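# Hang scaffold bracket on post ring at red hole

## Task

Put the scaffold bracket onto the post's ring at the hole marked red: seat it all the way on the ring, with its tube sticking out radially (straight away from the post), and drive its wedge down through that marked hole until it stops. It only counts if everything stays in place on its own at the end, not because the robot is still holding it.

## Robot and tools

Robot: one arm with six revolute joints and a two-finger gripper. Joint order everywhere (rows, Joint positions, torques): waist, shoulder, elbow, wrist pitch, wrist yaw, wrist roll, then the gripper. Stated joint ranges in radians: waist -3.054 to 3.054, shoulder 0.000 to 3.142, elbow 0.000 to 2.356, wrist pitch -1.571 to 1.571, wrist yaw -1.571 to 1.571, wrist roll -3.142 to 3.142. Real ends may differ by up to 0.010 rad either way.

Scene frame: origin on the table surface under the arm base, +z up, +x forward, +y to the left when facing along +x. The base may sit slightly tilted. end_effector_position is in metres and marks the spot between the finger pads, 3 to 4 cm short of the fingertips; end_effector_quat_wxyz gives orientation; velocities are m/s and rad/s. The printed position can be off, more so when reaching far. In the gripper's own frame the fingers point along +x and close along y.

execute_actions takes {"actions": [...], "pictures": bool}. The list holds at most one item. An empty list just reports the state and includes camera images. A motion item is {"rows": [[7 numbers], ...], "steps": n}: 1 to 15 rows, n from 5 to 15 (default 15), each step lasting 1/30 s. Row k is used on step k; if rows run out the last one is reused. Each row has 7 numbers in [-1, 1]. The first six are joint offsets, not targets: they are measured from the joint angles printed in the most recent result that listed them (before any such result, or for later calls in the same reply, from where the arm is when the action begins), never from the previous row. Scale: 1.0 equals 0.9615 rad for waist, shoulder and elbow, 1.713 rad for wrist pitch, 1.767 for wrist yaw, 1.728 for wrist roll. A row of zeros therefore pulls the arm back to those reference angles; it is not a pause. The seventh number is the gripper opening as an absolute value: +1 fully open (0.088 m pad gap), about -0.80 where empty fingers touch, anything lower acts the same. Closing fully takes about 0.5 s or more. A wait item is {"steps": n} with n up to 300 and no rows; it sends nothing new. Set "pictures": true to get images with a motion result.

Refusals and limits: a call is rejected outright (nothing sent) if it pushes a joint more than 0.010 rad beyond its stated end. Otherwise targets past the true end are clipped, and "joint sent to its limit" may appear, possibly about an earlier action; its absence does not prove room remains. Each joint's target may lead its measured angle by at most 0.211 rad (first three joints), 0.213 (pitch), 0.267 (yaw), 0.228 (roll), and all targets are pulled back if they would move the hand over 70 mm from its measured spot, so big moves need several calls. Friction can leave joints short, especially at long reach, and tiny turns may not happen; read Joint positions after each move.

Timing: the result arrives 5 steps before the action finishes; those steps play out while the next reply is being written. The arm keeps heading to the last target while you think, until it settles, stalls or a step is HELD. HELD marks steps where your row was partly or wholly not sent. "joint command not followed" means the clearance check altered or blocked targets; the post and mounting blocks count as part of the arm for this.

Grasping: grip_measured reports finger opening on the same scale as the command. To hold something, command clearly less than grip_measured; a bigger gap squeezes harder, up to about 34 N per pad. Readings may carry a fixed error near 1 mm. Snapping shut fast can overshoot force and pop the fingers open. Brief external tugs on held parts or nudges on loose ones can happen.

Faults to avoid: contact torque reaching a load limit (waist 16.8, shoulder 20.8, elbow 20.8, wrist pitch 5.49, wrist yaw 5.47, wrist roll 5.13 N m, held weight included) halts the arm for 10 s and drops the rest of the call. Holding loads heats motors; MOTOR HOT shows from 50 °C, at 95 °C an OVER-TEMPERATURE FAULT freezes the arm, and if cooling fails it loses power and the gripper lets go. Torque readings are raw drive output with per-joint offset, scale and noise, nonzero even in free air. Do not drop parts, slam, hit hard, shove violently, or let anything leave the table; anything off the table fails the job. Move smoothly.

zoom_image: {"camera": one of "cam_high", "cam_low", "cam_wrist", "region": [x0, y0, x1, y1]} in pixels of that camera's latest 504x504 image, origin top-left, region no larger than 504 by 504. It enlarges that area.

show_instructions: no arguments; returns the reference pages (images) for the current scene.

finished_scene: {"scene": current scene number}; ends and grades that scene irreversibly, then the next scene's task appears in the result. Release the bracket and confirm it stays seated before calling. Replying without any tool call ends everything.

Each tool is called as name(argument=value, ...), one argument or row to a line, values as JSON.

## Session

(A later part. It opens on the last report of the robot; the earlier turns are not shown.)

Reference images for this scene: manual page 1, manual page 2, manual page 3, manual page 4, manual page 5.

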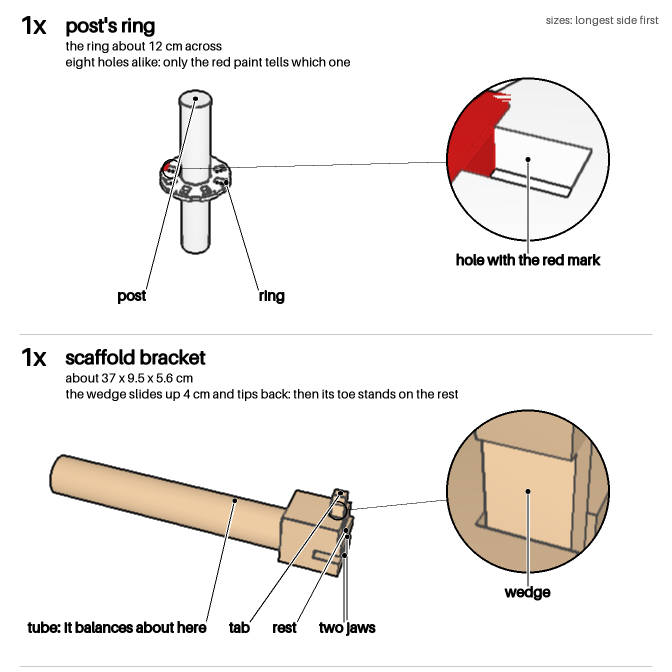

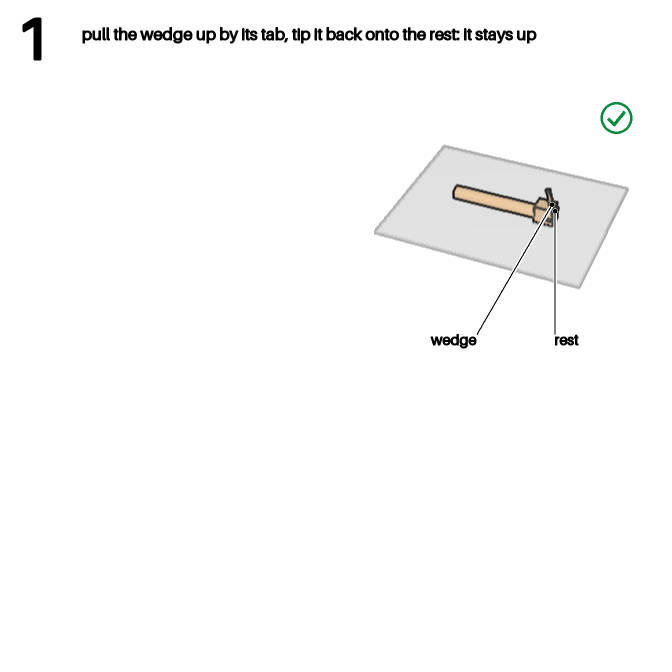

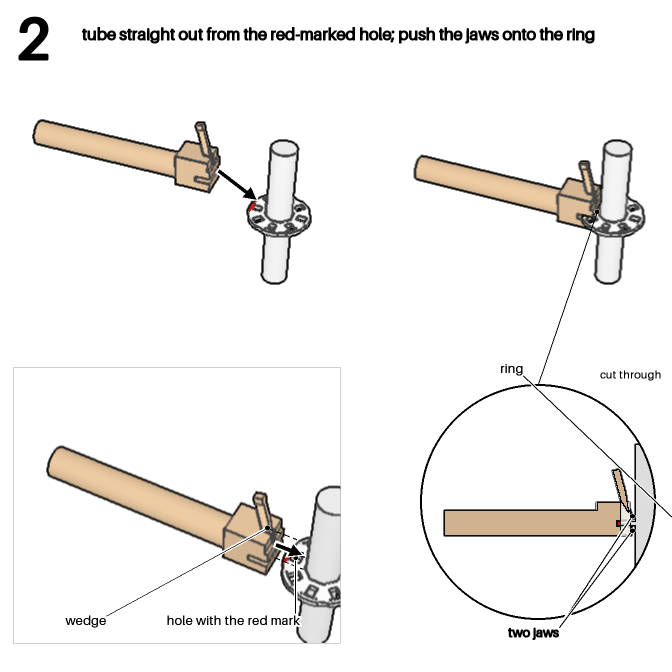

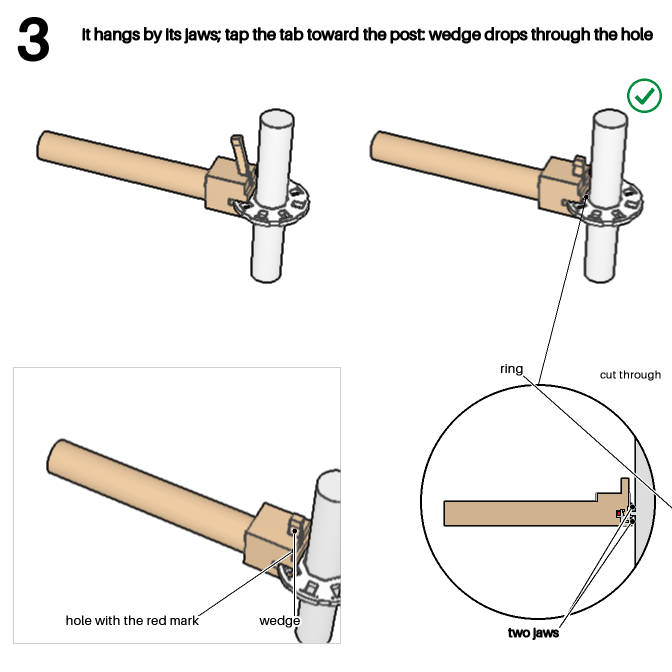

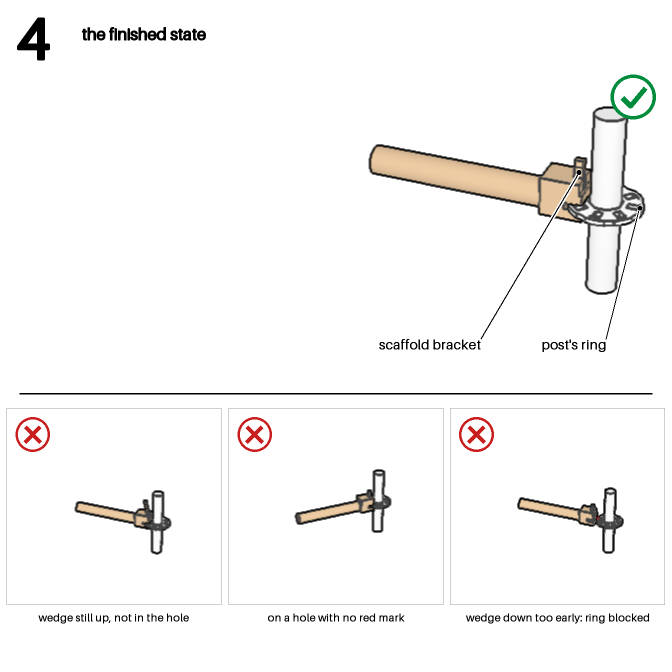

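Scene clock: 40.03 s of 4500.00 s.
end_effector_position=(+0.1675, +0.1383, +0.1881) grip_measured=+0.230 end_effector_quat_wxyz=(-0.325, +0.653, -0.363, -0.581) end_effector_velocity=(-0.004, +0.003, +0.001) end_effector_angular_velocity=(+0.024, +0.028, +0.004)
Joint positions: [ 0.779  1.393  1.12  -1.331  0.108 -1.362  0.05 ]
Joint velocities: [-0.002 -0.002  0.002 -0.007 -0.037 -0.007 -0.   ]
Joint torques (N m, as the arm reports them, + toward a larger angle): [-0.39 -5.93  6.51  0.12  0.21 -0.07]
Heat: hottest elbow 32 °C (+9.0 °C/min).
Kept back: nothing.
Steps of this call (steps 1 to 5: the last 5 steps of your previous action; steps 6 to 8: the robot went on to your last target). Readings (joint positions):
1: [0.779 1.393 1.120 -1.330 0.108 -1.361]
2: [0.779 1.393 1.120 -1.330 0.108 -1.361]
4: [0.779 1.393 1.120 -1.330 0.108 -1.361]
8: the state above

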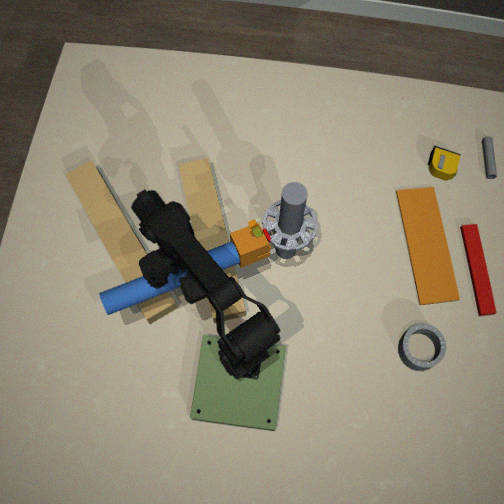

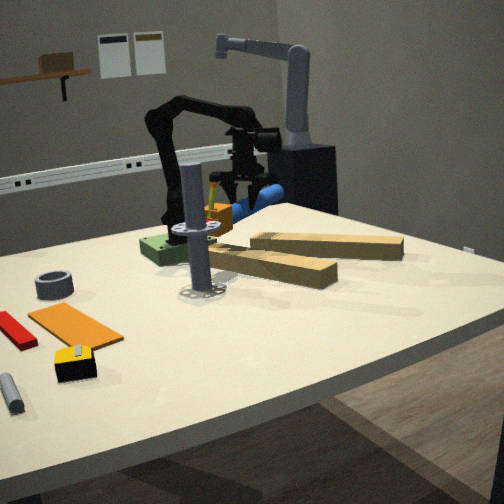

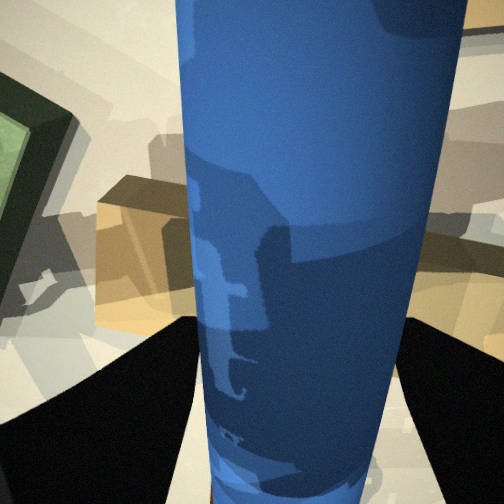

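execute_actions(
  actions=[
    {"rows": [[0.005,0.018,0.07,-0.0165,0.003,0.003,-1]], "steps": 15},
  ],
)

execute_actions(
  actions=[
    {"steps": 8},
  ],
  pictures=true,
)

zoom_image(
  camera="cam_low",
  region=[190, 180, 250, 240],
)

zoom_image(
  camera="cam_high",
  region=[200, 180, 340, 280],
)

Scene clock: 41.13 s of 4500.00 s.
end_effector_position=(+0.1715, +0.1428, +0.1961) grip_measured=+0.230 end_effector_quat_wxyz=(-0.327, +0.653, -0.361, -0.580) end_effector_velocity=(-0.006, -0.005, -0.004) end_effector_angular_velocity=(-0.034, +0.046, +0.004)
Joint positions: [ 0.781  1.413  1.167 -1.354  0.108 -1.359  0.05 ]
Joint velocities: [-0.002  0.017 -0.002 -0.037 -0.007 -0.007  0.   ]
Joint torques (N m, as the arm reports them, + toward a larger angle): [ 0.19 -5.38  6.33  0.16  0.18  0.05]
Heat: hottest elbow 32 °C (+8.8 °C/min).
Steps of this call (steps 1 to 15: the robot went on to your last target; steps 16 to 23: nothing new was sent; steps 24 to 33: the first 10 steps of this action). Readings (joint positions):
24: [0.779 1.397 1.127 -1.337 0.108 -1.362]
25: [0.779 1.403 1.138 -1.348 0.108 -1.361]
27: [0.779 1.409 1.154 -1.350 0.108 -1.361]
31: [0.781 1.411 1.167 -1.352 0.108 -1.360]
33: the state above

Scene clock: 41.40 s of 4500.00 s.
end_effector_position=(+0.1716, +0.1428, +0.1959) grip_measured=+0.230 end_effector_quat_wxyz=(-0.326, +0.653, -0.362, -0.580) end_effector_velocity=(-0.004, +0.000, -0.000) end_effector_angular_velocity=(+0.010, +0.021, +0.004)
Joint positions: [ 0.781  1.414  1.168 -1.355  0.108 -1.359  0.05 ]
Joint velocities: [-0.002 -0.002 -0.002 -0.007 -0.022 -0.007 -0.   ]
Joint torques (N m, as the arm reports them, + toward a larger angle): [ 0.18 -5.29  6.42  0.14  0.17  0.06]
Heat: hottest elbow 32 °C (+8.7 °C/min).
Kept back: nothing.
Steps of this call (steps 1 to 5: the last 5 steps of your previous action; steps 6 to 8: the robot went on to your last target). Readings (joint positions):
1: [0.781 1.413 1.167 -1.355 0.108 -1.359]
2: [0.781 1.414 1.167 -1.355 0.108 -1.359]
4: [0.781 1.414 1.167 -1.355 0.108 -1.359]
8: the state above

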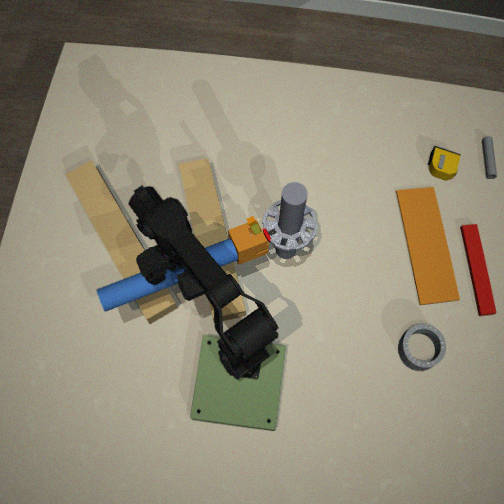

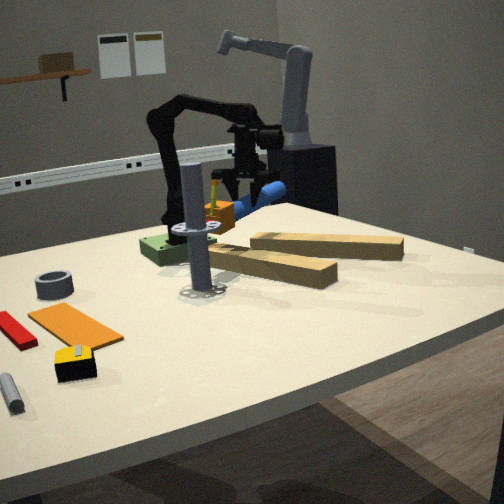

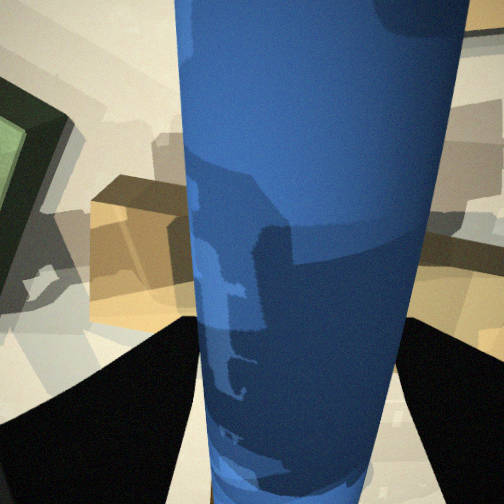

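Region (190, 180, 250, 240) of cam_low's 504x504 image, scaled by 8.400, with more detail than that image has.

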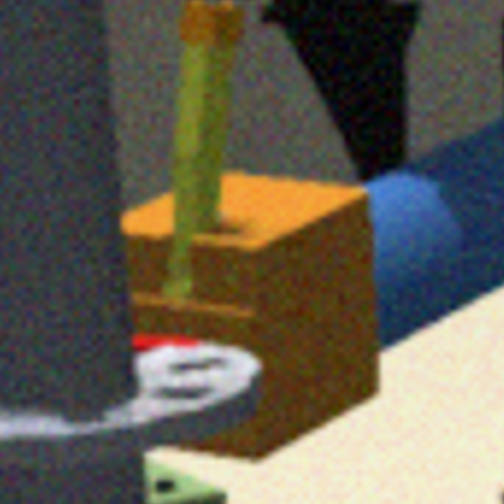

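Region (200, 180, 340, 280) of cam_high's 504x504 image, scaled by 3.600, with more detail than that image has; it fills the top 360 rows of this view, and the rest is white.

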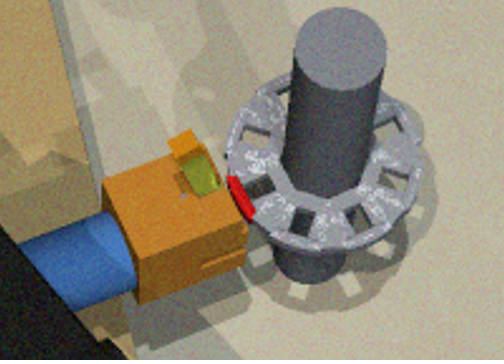

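execute_actions(
  actions=[
    {"rows": [[-0.01,0,0.018,0,0.004,-0.006,-1],[-0.018,-0.002,0.018,-0.001,0.004,-0.01,-1],[-0.026,-0.004,0.018,-0.002,0.004,-0.015,-1],[-0.034,-0.006,0.018,-0.003,0.004,-0.019,-1],[-0.042,-0.008,0.018,-0.004,0.004,-0.023,-1],[-0.05,-0.01,0.018,-0.005,0.004,-0.028,-1],[-0.058,-0.012,0.017,-0.006,0.004,-0.032,-1],[-0.066,-0.013,0.017,-0.007,0.004,-0.037,-1]], "steps": 15},
  ],
)

execute_actions(
  actions=[
    {"steps": 8},
  ],
  pictures=true,
)

zoom_image(
  camera="cam_low",
  region=[190, 180, 250, 240],
)

Scene clock: 42.13 s of 4500.00 s.
end_effector_position=(+0.1737, +0.1386, +0.1963) grip_measured=+0.231 end_effector_quat_wxyz=(-0.324, +0.646, -0.358, -0.591) end_effector_velocity=(-0.006, -0.003, -0.001) end_effector_angular_velocity=(+0.043, +0.077, +0.032)
Joint positions: [ 0.744  1.414  1.171 -1.361  0.085 -1.406  0.05 ]
Joint velocities: [-0.046 -0.002 -0.002 -0.022 -0.081 -0.081 -0.   ]
Joint torques (N m, as the arm reports them, + toward a larger angle): [-2.2  -6.27  5.78  0.13  1.35 -0.29]
Heat: hottest elbow 32 °C (+8.5 °C/min).
Steps of this call (steps 1 to 12: the robot went on to your last target; steps 13 to 22: the first 10 steps of this action). Readings (joint positions):
13: [0.780 1.414 1.168 -1.355 0.108 -1.359]
14: [0.778 1.415 1.168 -1.355 0.108 -1.363]
16: [0.768 1.415 1.168 -1.355 0.108 -1.375]
20: [0.750 1.414 1.170 -1.359 0.091 -1.397]
22: the state above

Scene clock: 42.40 s of 4500.00 s.
end_effector_position=(+0.1735, +0.1382, +0.1963) grip_measured=+0.231 end_effector_quat_wxyz=(-0.323, +0.645, -0.357, -0.594) end_effector_velocity=(+0.000, +0.006, -0.001) end_effector_angular_velocity=(+0.041, +0.010, +0.014)
Joint positions: [ 0.741  1.413  1.171 -1.362  0.08  -1.413  0.05 ]
Joint velocities: [-0.007 -0.002 -0.002  0.022 -0.037 -0.022 -0.   ]
Joint torques (N m, as the arm reports them, + toward a larger angle): [-2.53 -6.35  5.83  0.13  1.44 -0.34]
Heat: hottest elbow 32 °C (+8.5 °C/min).
Kept back: nothing.
Steps of this call (steps 1 to 5: the last 5 steps of your previous action; steps 6 to 8: the robot went on to your last target). Readings (joint positions):
1: [0.743 1.414 1.171 -1.361 0.083 -1.408]
2: [0.743 1.413 1.171 -1.362 0.082 -1.410]
4: [0.742 1.413 1.171 -1.362 0.081 -1.411]
8: the state above

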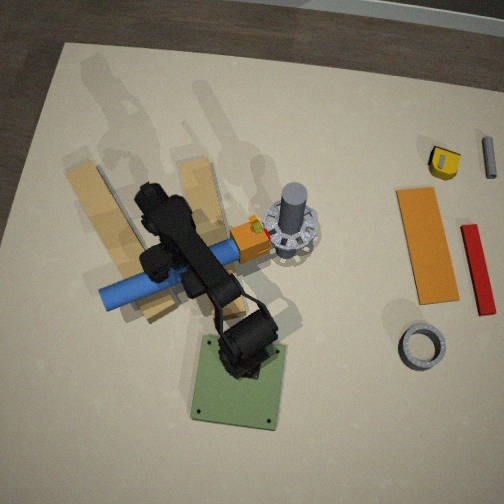

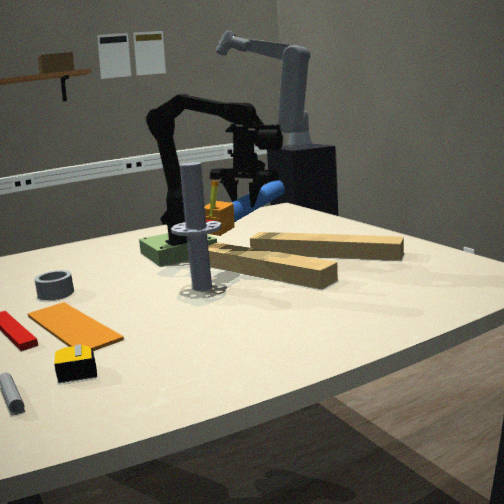

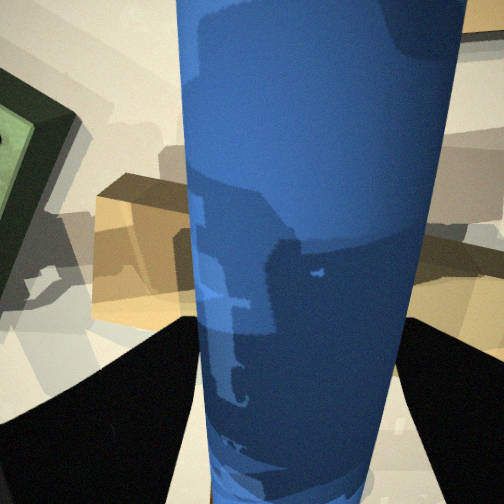

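Region (190, 180, 250, 240) of cam_low's 504x504 image, scaled by 8.400, with more detail than that image has.

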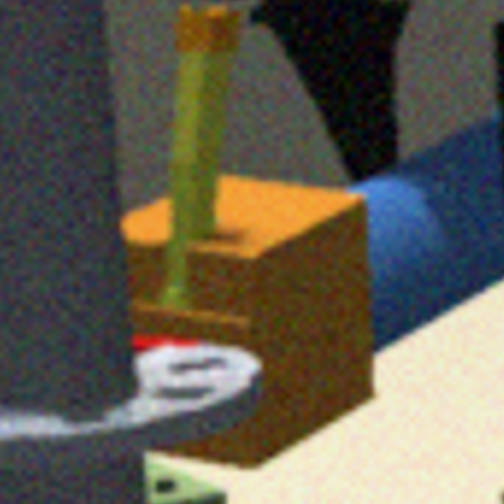

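execute_actions(
  actions=[
    {"rows": [[0.012,0,0.018,0,0.016,0.015,-1],[0.012,0,0.018,0,0.016,0.015,-1],[0.012,0,0.018,0,0.016,0.015,-1],[0.012,0,0.018,0,0.016,0.015,-1],[0.012,0,0.021,-0.002,0.016,0.015,-1],[0.012,0,0.024,-0.004,0.016,0.015,-1],[0.012,0,0.027,-0.005,0.016,0.015,-1],[0.012,0,0.03,-0.007,0.016,0.015,-1],[0.012,0,0.033,-0.009,0.016,0.015,-1],[0.012,0,0.036,-0.010,0.016,0.015,-1],[0.012,0,0.039,-0.012,0.016,0.015,-1],[0.012,0,0.042,-0.014,0.016,0.015,-1],[0.012,0,0.045,-0.015,0.016,0.015,-1]], "steps": 15},
  ],
)

execute_actions(
  actions=[
    {"steps": 8},
  ],
  pictures=true,
)

zoom_image(
  camera="cam_low",
  region=[190, 180, 250, 240],
)

Scene clock: 43.10 s of 4500.00 s.
end_effector_position=(+0.1737, +0.1389, +0.1976) grip_measured=+0.231 end_effector_quat_wxyz=(-0.324, +0.648, -0.363, -0.587) end_effector_velocity=(-0.008, -0.000, +0.018) end_effector_angular_velocity=(+0.012, +0.042, +0.004)
Joint positions: [ 0.752  1.417  1.178 -1.368  0.095 -1.39   0.05 ]
Joint velocities: [-0.002 -0.002  0.071 -0.095 -0.037 -0.007 -0.   ]
Joint torques (N m, as the arm reports them, + toward a larger angle): [-0.08 -5.39  6.5   0.06  0.57  0.08]
Heat: hottest elbow 32 °C (+8.4 °C/min).
Steps of this call (steps 1 to 11: the robot went on to your last target; steps 12 to 21: the first 10 steps of this action). Readings (joint positions):
12: [0.742 1.413 1.171 -1.362 0.081 -1.413]
13: [0.746 1.414 1.171 -1.362 0.085 -1.409]
15: [0.751 1.416 1.171 -1.361 0.092 -1.400]
19: [0.752 1.417 1.174 -1.363 0.095 -1.392]
21: the state above

Scene clock: 43.37 s of 4500.00 s.
end_effector_position=(+0.1740, +0.1389, +0.2013) grip_measured=+0.231 end_effector_quat_wxyz=(-0.325, +0.648, -0.363, -0.586) end_effector_velocity=(+0.000, -0.002, +0.001) end_effector_angular_velocity=(-0.007, -0.004, -0.010)
Joint positions: [ 0.752  1.417  1.193 -1.382  0.096 -1.388  0.05 ]
Joint velocities: [-0.002 -0.002  0.002 -0.007  0.007  0.007 -0.   ]
Joint torques (N m, as the arm reports them, + toward a larger angle): [-0.06 -5.45  6.36  0.04  0.46  0.04]
Heat: hottest elbow 32 °C (+8.3 °C/min).
Kept back: nothing.
Steps of this call (steps 1 to 5: the last 5 steps of your previous action; steps 6 to 8: the robot went on to your last target). Readings (joint positions):
1: [0.752 1.417 1.180 -1.371 0.095 -1.390]
2: [0.752 1.417 1.183 -1.374 0.095 -1.390]
4: [0.752 1.417 1.188 -1.379 0.096 -1.389]
8: the state above

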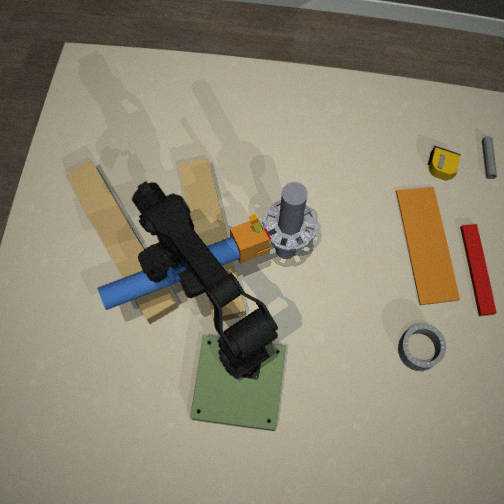

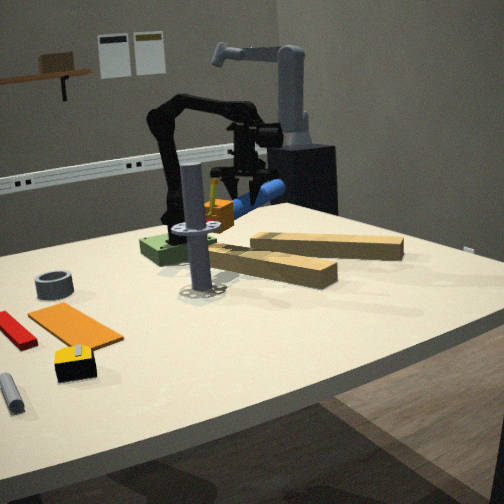

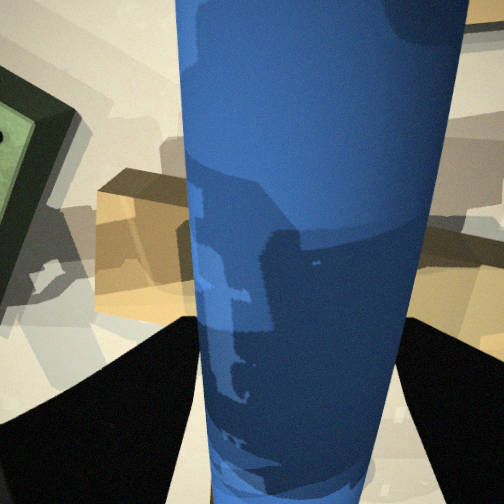

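Region (190, 180, 250, 240) of cam_low's 504x504 image, scaled by 8.400, with more detail than that image has.

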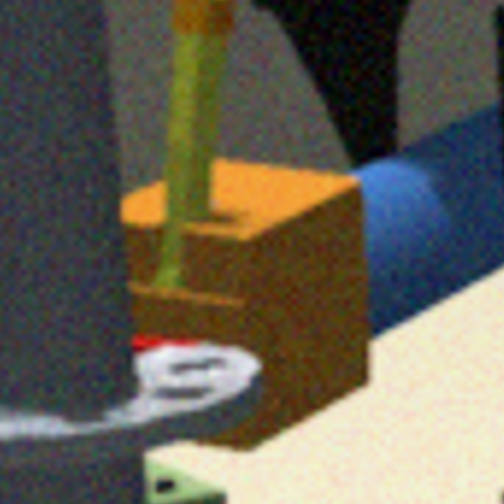

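execute_actions(
  actions=[
    {"rows": [[-0.006,0,0.018,0,0.006,-0.003,-1],[-0.012,0,0.018,0,0.006,-0.007,-1],[-0.018,-0.002,0.018,-0.001,0.006,-0.01,-1],[-0.024,-0.003,0.018,-0.002,0.006,-0.013,-1],[-0.03,-0.004,0.018,-0.002,0.006,-0.017,-1],[-0.036,-0.005,0.018,-0.003,0.006,-0.02,-1],[-0.042,-0.006,0.018,-0.003,0.006,-0.023,-1]], "steps": 15},
  ],
)

execute_actions(
  actions=[
    {"steps": 8},
  ],
  pictures=true,
)

zoom_image(
  camera="cam_low",
  region=[190, 180, 250, 240],
)

zoom_image(
  camera="cam_high",
  region=[230, 200, 300, 260],
)

Scene clock: 44.03 s of 4500.00 s.
end_effector_position=(+0.1741, +0.1381, +0.2015) grip_measured=+0.231 end_effector_quat_wxyz=(-0.324, +0.642, -0.360, -0.595) end_effector_velocity=(-0.006, -0.006, -0.001) end_effector_angular_velocity=(-0.012, +0.050, +0.033)
Joint positions: [ 0.736  1.418  1.195 -1.385  0.076 -1.413  0.05 ]
Joint velocities: [-0.017  0.002 -0.002 -0.037 -0.022 -0.051 -0.   ]
Joint torques (N m, as the arm reports them, + toward a larger angle): [-2.14 -5.72  5.95  0.3   1.32 -0.39]
Heat: hottest elbow 32 °C (+8.2 °C/min).
Steps of this call (steps 1 to 10: the robot went on to your last target; steps 11 to 20: the first 10 steps of this action). Readings (joint positions):
11: [0.753 1.417 1.194 -1.383 0.097 -1.388]
12: [0.752 1.418 1.194 -1.383 0.096 -1.389]
14: [0.749 1.418 1.194 -1.384 0.091 -1.396]
18: [0.738 1.418 1.195 -1.385 0.079 -1.409]
20: the state above

Scene clock: 44.30 s of 4500.00 s.
end_effector_position=(+0.1740, +0.1379, +0.2015) grip_measured=+0.231 end_effector_quat_wxyz=(-0.323, +0.641, -0.359, -0.596) end_effector_velocity=(-0.004, -0.003, -0.000) end_effector_angular_velocity=(-0.009, +0.022, +0.005)
Joint positions: [ 0.734  1.418  1.195 -1.386  0.074 -1.416  0.05 ]
Joint velocities: [-0.002 -0.002 -0.002 -0.022 -0.007 -0.007  0.   ]
Joint torques (N m, as the arm reports them, + toward a larger angle): [-2.16 -5.73  5.93  0.33  1.36 -0.38]
Heat: hottest elbow 32 °C (+8.1 °C/min).
Kept back: nothing.
Steps of this call (steps 1 to 5: the last 5 steps of your previous action; steps 6 to 8: the robot went on to your last target). Readings (joint positions):
1: [0.735 1.418 1.195 -1.386 0.075 -1.414]
2: [0.735 1.418 1.195 -1.386 0.075 -1.414]
4: [0.735 1.418 1.195 -1.386 0.074 -1.415]
8: the state above

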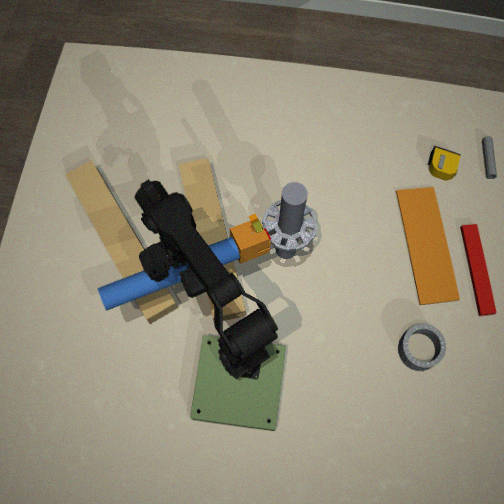

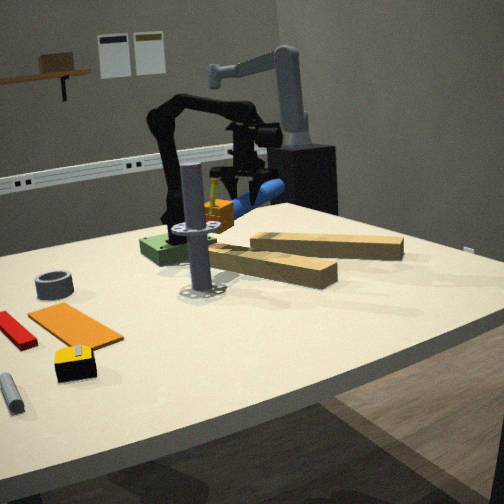

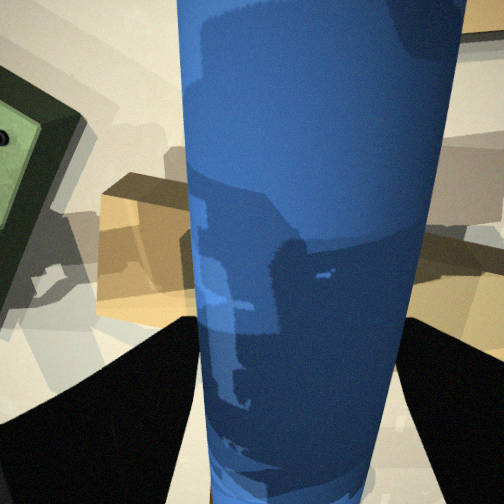

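Region (190, 180, 250, 240) of cam_low's 504x504 image, scaled by 8.400, with more detail than that image has.

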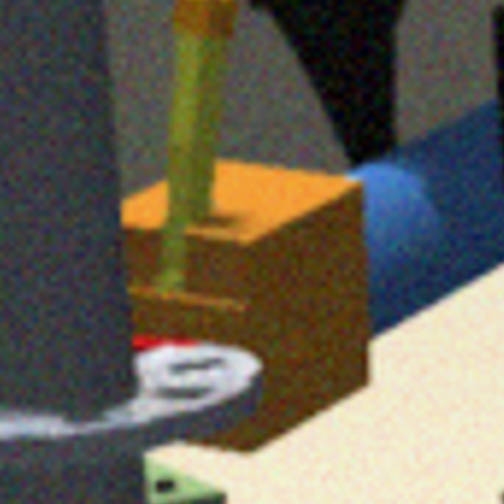

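Region (230, 200, 300, 260) of cam_high's 504x504 image, scaled by 7.200, with more detail than that image has; it fills the top 432 rows of this view, and the rest is white.

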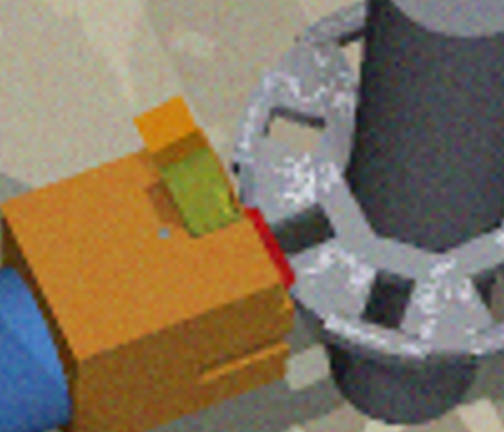

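execute_actions(
  actions=[
    {"rows": [[0.06,0,0,0,0.03,0.033,-1],[0.105,0,-0.03,0.017,0.051,0.058,-1],[0.105,0,-0.066,0.039,0.051,0.058,-1]], "steps": 15},
  ],
)

execute_actions(
  actions=[
    {"steps": 8},
  ],
  pictures=true,
)

zoom_image(
  camera="cam_low",
  region=[160, 170, 290, 260],
)

zoom_image(
  camera="cam_high",
  region=[200, 180, 340, 280],
)

Scene clock: 47.77 s of 4500.00 s.
end_effector_position=(+0.1670, +0.1451, +0.1837) grip_measured=+0.230 end_effector_quat_wxyz=(-0.310, +0.667, -0.368, -0.569) end_effector_velocity=(+0.018, +0.007, -0.001) end_effector_angular_velocity=(+0.023, -0.094, -0.036)
Joint positions: [ 0.831  1.426  1.126 -1.326  0.15  -1.321  0.05 ]
Joint velocities: [-0.002  0.002 -0.002  0.081  0.051  0.037 -0.   ]
Joint torques (N m, as the arm reports them, + toward a larger angle): [ 0.18 -5.94  5.06  0.55  0.47  0.07]
Heat: hottest elbow 32 °C (+7.5 °C/min).
Steps of this call (steps 1 to 15: the robot went on to your last target; steps 16 to 94: nothing new was sent; steps 95 to 104: the first 10 steps of this action). Readings (joint positions):
95: [0.739 1.418 1.195 -1.386 0.080 -1.411]
96: [0.759 1.418 1.191 -1.381 0.105 -1.387]
98: [0.800 1.418 1.165 -1.349 0.139 -1.351]
102: [0.829 1.426 1.129 -1.330 0.145 -1.326]
104: the state above

Scene clock: 48.03 s of 4500.00 s.
end_effector_position=(+0.1680, +0.1461, +0.1836) grip_measured=+0.230 end_effector_quat_wxyz=(-0.313, +0.668, -0.366, -0.567) end_effector_velocity=(-0.003, -0.000, -0.000) end_effector_angular_velocity=(+0.000, +0.009, -0.005)
Joint positions: [ 0.832  1.426  1.126 -1.319  0.152 -1.318  0.05 ]
Joint velocities: [ 0.002 -0.002 -0.002 -0.007 -0.007  0.007 -0.   ]
Joint torques (N m, as the arm reports them, + toward a larger angle): [ 0.15 -5.98  5.05  0.37  0.47  0.06]
Heat: hottest elbow 32 °C (+7.5 °C/min).
Kept back: nothing.
Steps of this call (steps 1 to 5: the last 5 steps of your previous action; steps 6 to 8: the robot went on to your last target). Readings (joint positions):
1: [0.831 1.426 1.126 -1.322 0.151 -1.320]
2: [0.831 1.426 1.126 -1.320 0.152 -1.320]
4: [0.831 1.426 1.126 -1.319 0.152 -1.319]
8: the state above

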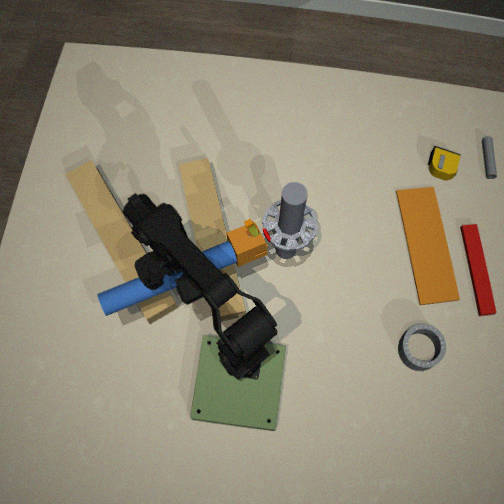

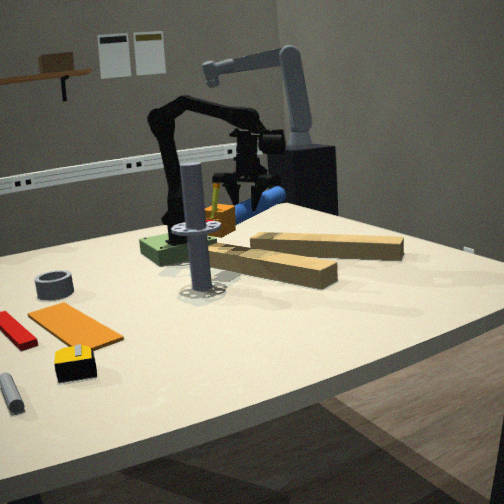

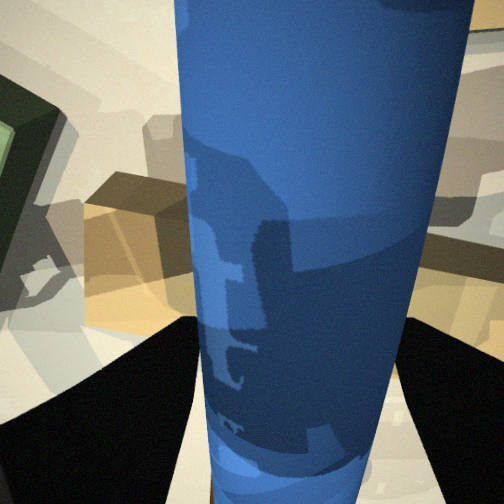

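Region (160, 170, 290, 260) of cam_low's 504x504 image, scaled by 3.877, with more detail than that image has; it fills the top 349 rows of this view, and the rest is white.

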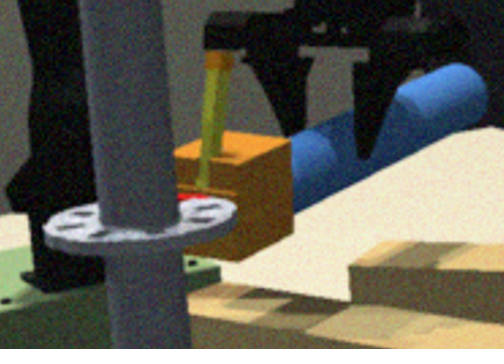

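Region (200, 180, 340, 280) of cam_high's 504x504 image, scaled by 3.600, with more detail than that image has; it fills the top 360 rows of this view, and the rest is white.

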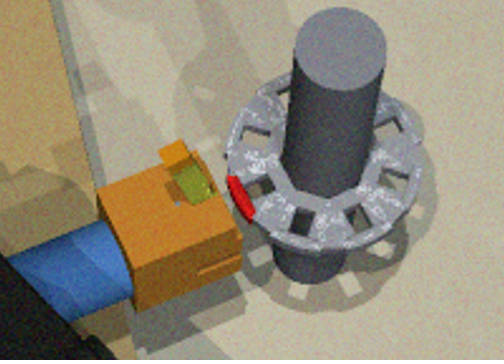

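execute_actions(
  actions=[
    {"rows": [[-0.02,0,0.055,-0.02,0.004,-0.011,-1]], "steps": 15},
  ],
)

execute_actions(
  actions=[
    {"steps": 8},
  ],
  pictures=true,
)

zoom_image(
  camera="cam_low",
  region=[190, 180, 250, 240],
)

zoom_image(
  camera="cam_high",
  region=[200, 180, 340, 280],
)

Scene clock: 49.33 s of 4500.00 s.
end_effector_position=(+0.1712, +0.1443, +0.1911) grip_measured=+0.230 end_effector_quat_wxyz=(-0.313, +0.668, -0.367, -0.567) end_effector_velocity=(-0.008, -0.004, -0.000) end_effector_angular_velocity=(-0.012, +0.042, +0.004)
Joint positions: [ 0.816  1.43   1.158 -1.348  0.152 -1.335  0.05 ]
Joint velocities: [-0.002 -0.002 -0.002 -0.037 -0.022 -0.007 -0.   ]
Joint torques (N m, as the arm reports them, + toward a larger angle): [-0.36 -5.51  6.31  0.09  0.29 -0.07]
Heat: hottest elbow 32 °C (+7.3 °C/min).
Steps of this call (steps 1 to 15: the robot went on to your last target; steps 16 to 29: nothing new was sent; steps 30 to 39: the first 10 steps of this action). Readings (joint positions):
30: [0.831 1.427 1.129 -1.322 0.152 -1.320]
31: [0.827 1.429 1.136 -1.331 0.152 -1.325]
33: [0.820 1.430 1.147 -1.341 0.152 -1.330]
37: [0.816 1.430 1.158 -1.345 0.152 -1.334]
39: the state above

Scene clock: 49.60 s of 4500.00 s.
end_effector_position=(+0.1712, +0.1441, +0.1911) grip_measured=+0.230 end_effector_quat_wxyz=(-0.312, +0.668, -0.367, -0.567) end_effector_velocity=(-0.004, -0.004, -0.000) end_effector_angular_velocity=(-0.011, +0.022, +0.004)
Joint positions: [ 0.815  1.43   1.158 -1.348  0.152 -1.335  0.05 ]
Joint velocities: [-0.002 -0.002 -0.002 -0.022 -0.007 -0.007 -0.   ]
Joint torques (N m, as the arm reports them, + toward a larger angle): [-0.3  -5.48  6.41  0.04  0.29 -0.06]
Heat: hottest elbow 32 °C (+7.3 °C/min).
Kept back: nothing.
Steps of this call (steps 1 to 5: the last 5 steps of your previous action; steps 6 to 8: the robot went on to your last target). Readings (joint positions):
1: [0.816 1.430 1.158 -1.348 0.152 -1.335]
2: [0.816 1.430 1.158 -1.348 0.152 -1.335]
4: [0.815 1.430 1.158 -1.348 0.152 -1.335]
8: the state above

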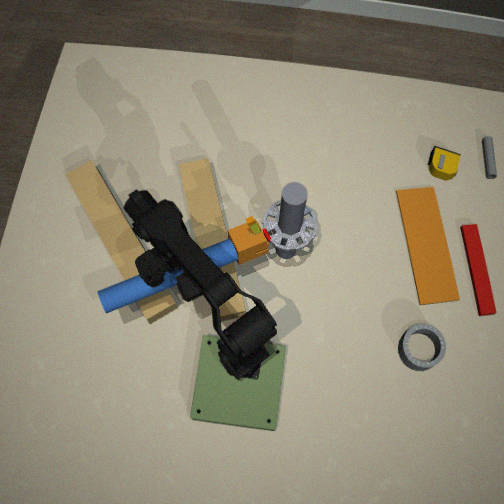

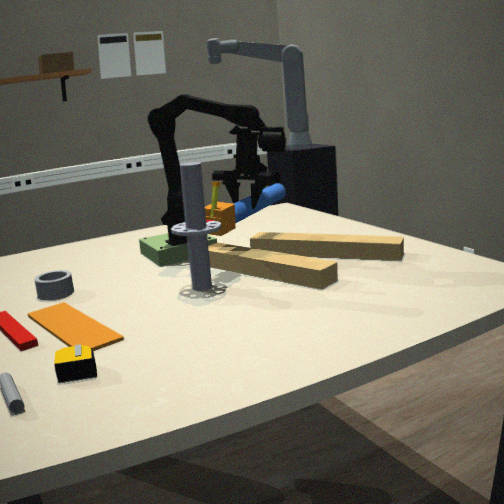

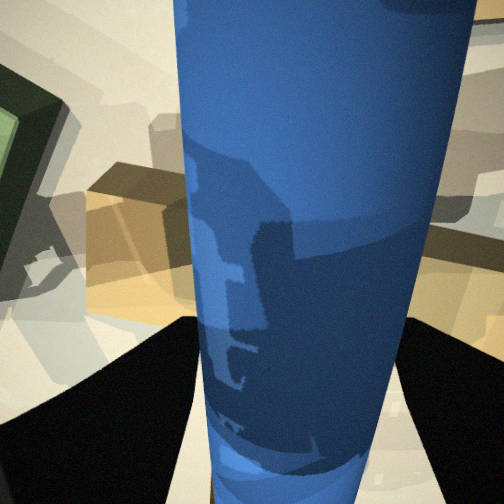

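Region (190, 180, 250, 240) of cam_low's 504x504 image, scaled by 8.400, with more detail than that image has.

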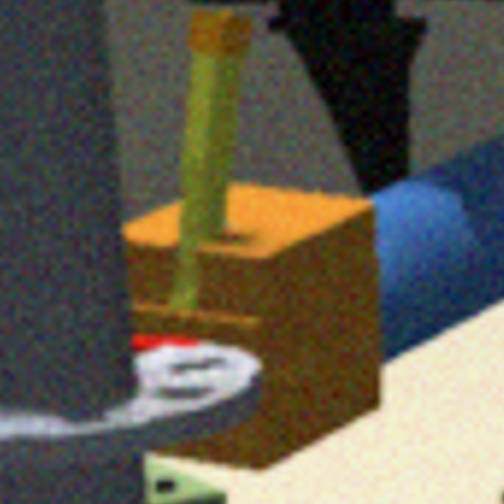

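Region (200, 180, 340, 280) of cam_high's 504x504 image, scaled by 3.600, with more detail than that image has; it fills the top 360 rows of this view, and the rest is white.

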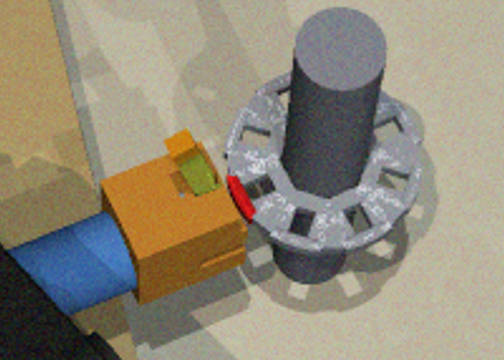

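execute_actions(
  actions=[
    {"rows": [[-0.006,0,0.02,0,0.004,-0.003,-1],[-0.012,0,0.02,0,0.004,-0.007,-1],[-0.018,-0.002,0.02,-0.001,0.004,-0.01,-1],[-0.024,-0.003,0.02,-0.002,0.004,-0.013,-1],[-0.03,-0.004,0.02,-0.002,0.004,-0.017,-1],[-0.036,-0.005,0.02,-0.003,0.004,-0.02,-1],[-0.042,-0.006,0.02,-0.003,0.004,-0.023,-1],[-0.048,-0.007,0.02,-0.004,0.004,-0.027,-1]], "steps": 15},
  ],
)

execute_actions(
  actions=[
    {"steps": 8},
  ],
  pictures=true,
)

zoom_image(
  camera="cam_low",
  region=[190, 180, 250, 240],
)

Scene clock: 50.20 s of 4500.00 s.
end_effector_position=(+0.1739, +0.1411, +0.1915) grip_measured=+0.230 end_effector_quat_wxyz=(-0.311, +0.663, -0.366, -0.574) end_effector_velocity=(-0.004, -0.005, +0.004) end_effector_angular_velocity=(+0.011, +0.044, +0.022)
Joint positions: [ 0.788  1.431  1.162 -1.351  0.138 -1.366  0.05 ]
Joint velocities: [-0.027 -0.007  0.012 -0.037 -0.037 -0.051 -0.   ]
Joint torques (N m, as the arm reports them, + toward a larger angle): [-1.82 -5.96  5.92  0.18  0.92 -0.33]
Heat: hottest elbow 32 °C (+7.2 °C/min).
Steps of this call (steps 1 to 8: the robot went on to your last target; steps 9 to 18: the first 10 steps of this action). Readings (joint positions):
9: [0.815 1.430 1.158 -1.348 0.152 -1.336]
10: [0.814 1.431 1.158 -1.348 0.152 -1.339]
12: [0.807 1.431 1.158 -1.348 0.152 -1.346]
16: [0.792 1.431 1.161 -1.349 0.143 -1.361]
18: the state above

Scene clock: 50.47 s of 4500.00 s.
end_effector_position=(+0.1737, +0.1409, +0.1915) grip_measured=+0.230 end_effector_quat_wxyz=(-0.310, +0.662, -0.365, -0.576) end_effector_velocity=(+0.001, +0.000, -0.001) end_effector_angular_velocity=(+0.007, +0.004, -0.000)
Joint positions: [ 0.786  1.431  1.163 -1.352  0.135 -1.371  0.05 ]
Joint velocities: [-0.007  0.002 -0.002  0.007 -0.007 -0.007 -0.   ]
Joint torques (N m, as the arm reports them, + toward a larger angle): [-1.69 -5.99  5.92  0.21  1.   -0.34]
Heat: hottest elbow 32 °C (+7.1 °C/min).
Kept back: nothing.
Steps of this call (steps 1 to 5: the last 5 steps of your previous action; steps 6 to 8: the robot went on to your last target). Readings (joint positions):
1: [0.788 1.431 1.163 -1.352 0.137 -1.367]
2: [0.787 1.431 1.163 -1.352 0.137 -1.369]
4: [0.787 1.431 1.163 -1.352 0.136 -1.370]
8: the state above

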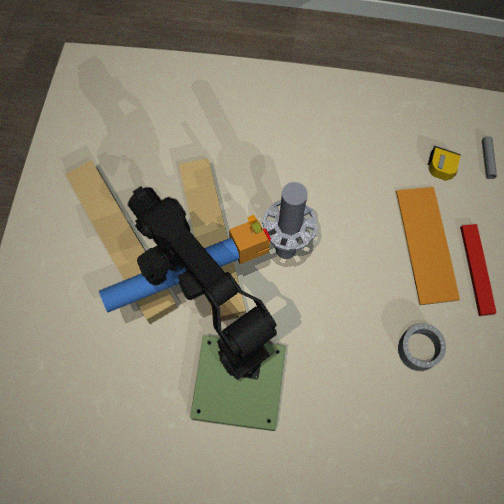

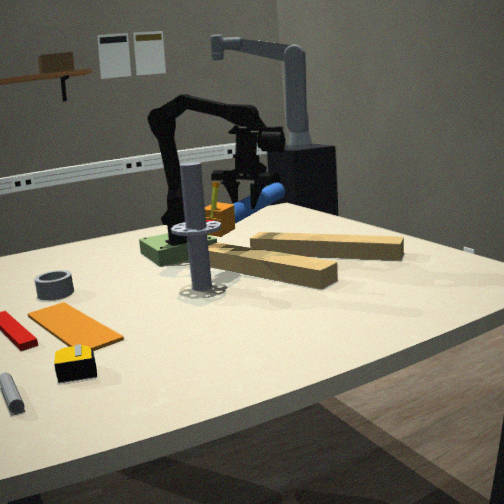

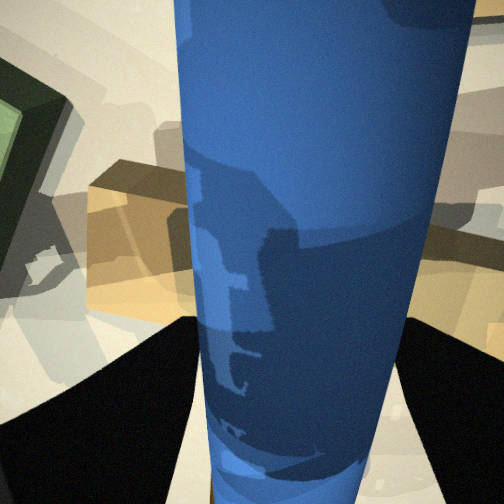

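Region (190, 180, 250, 240) of cam_low's 504x504 image, scaled by 8.400, with more detail than that image has.

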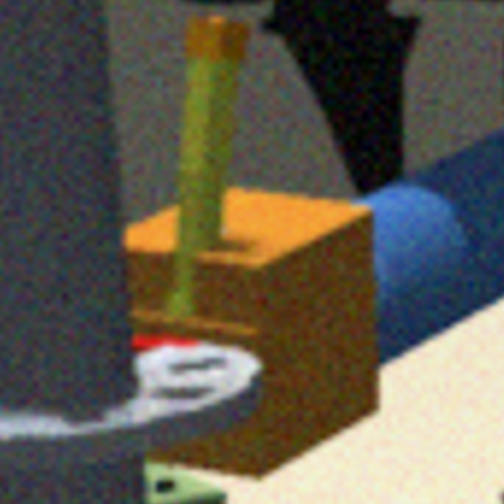

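zoom_image(
  camera="cam_high",
  region=[235, 215, 285, 270],
)

Region (235, 215, 285, 270) of cam_high's 504x504 image, scaled by 9.164, with more detail than that image has; it fills the left 458 columns of this view, and the rest is white.

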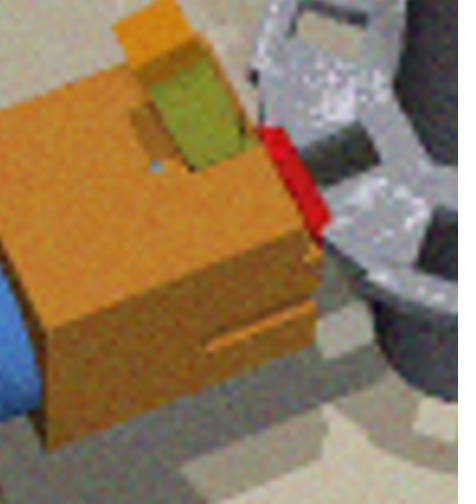

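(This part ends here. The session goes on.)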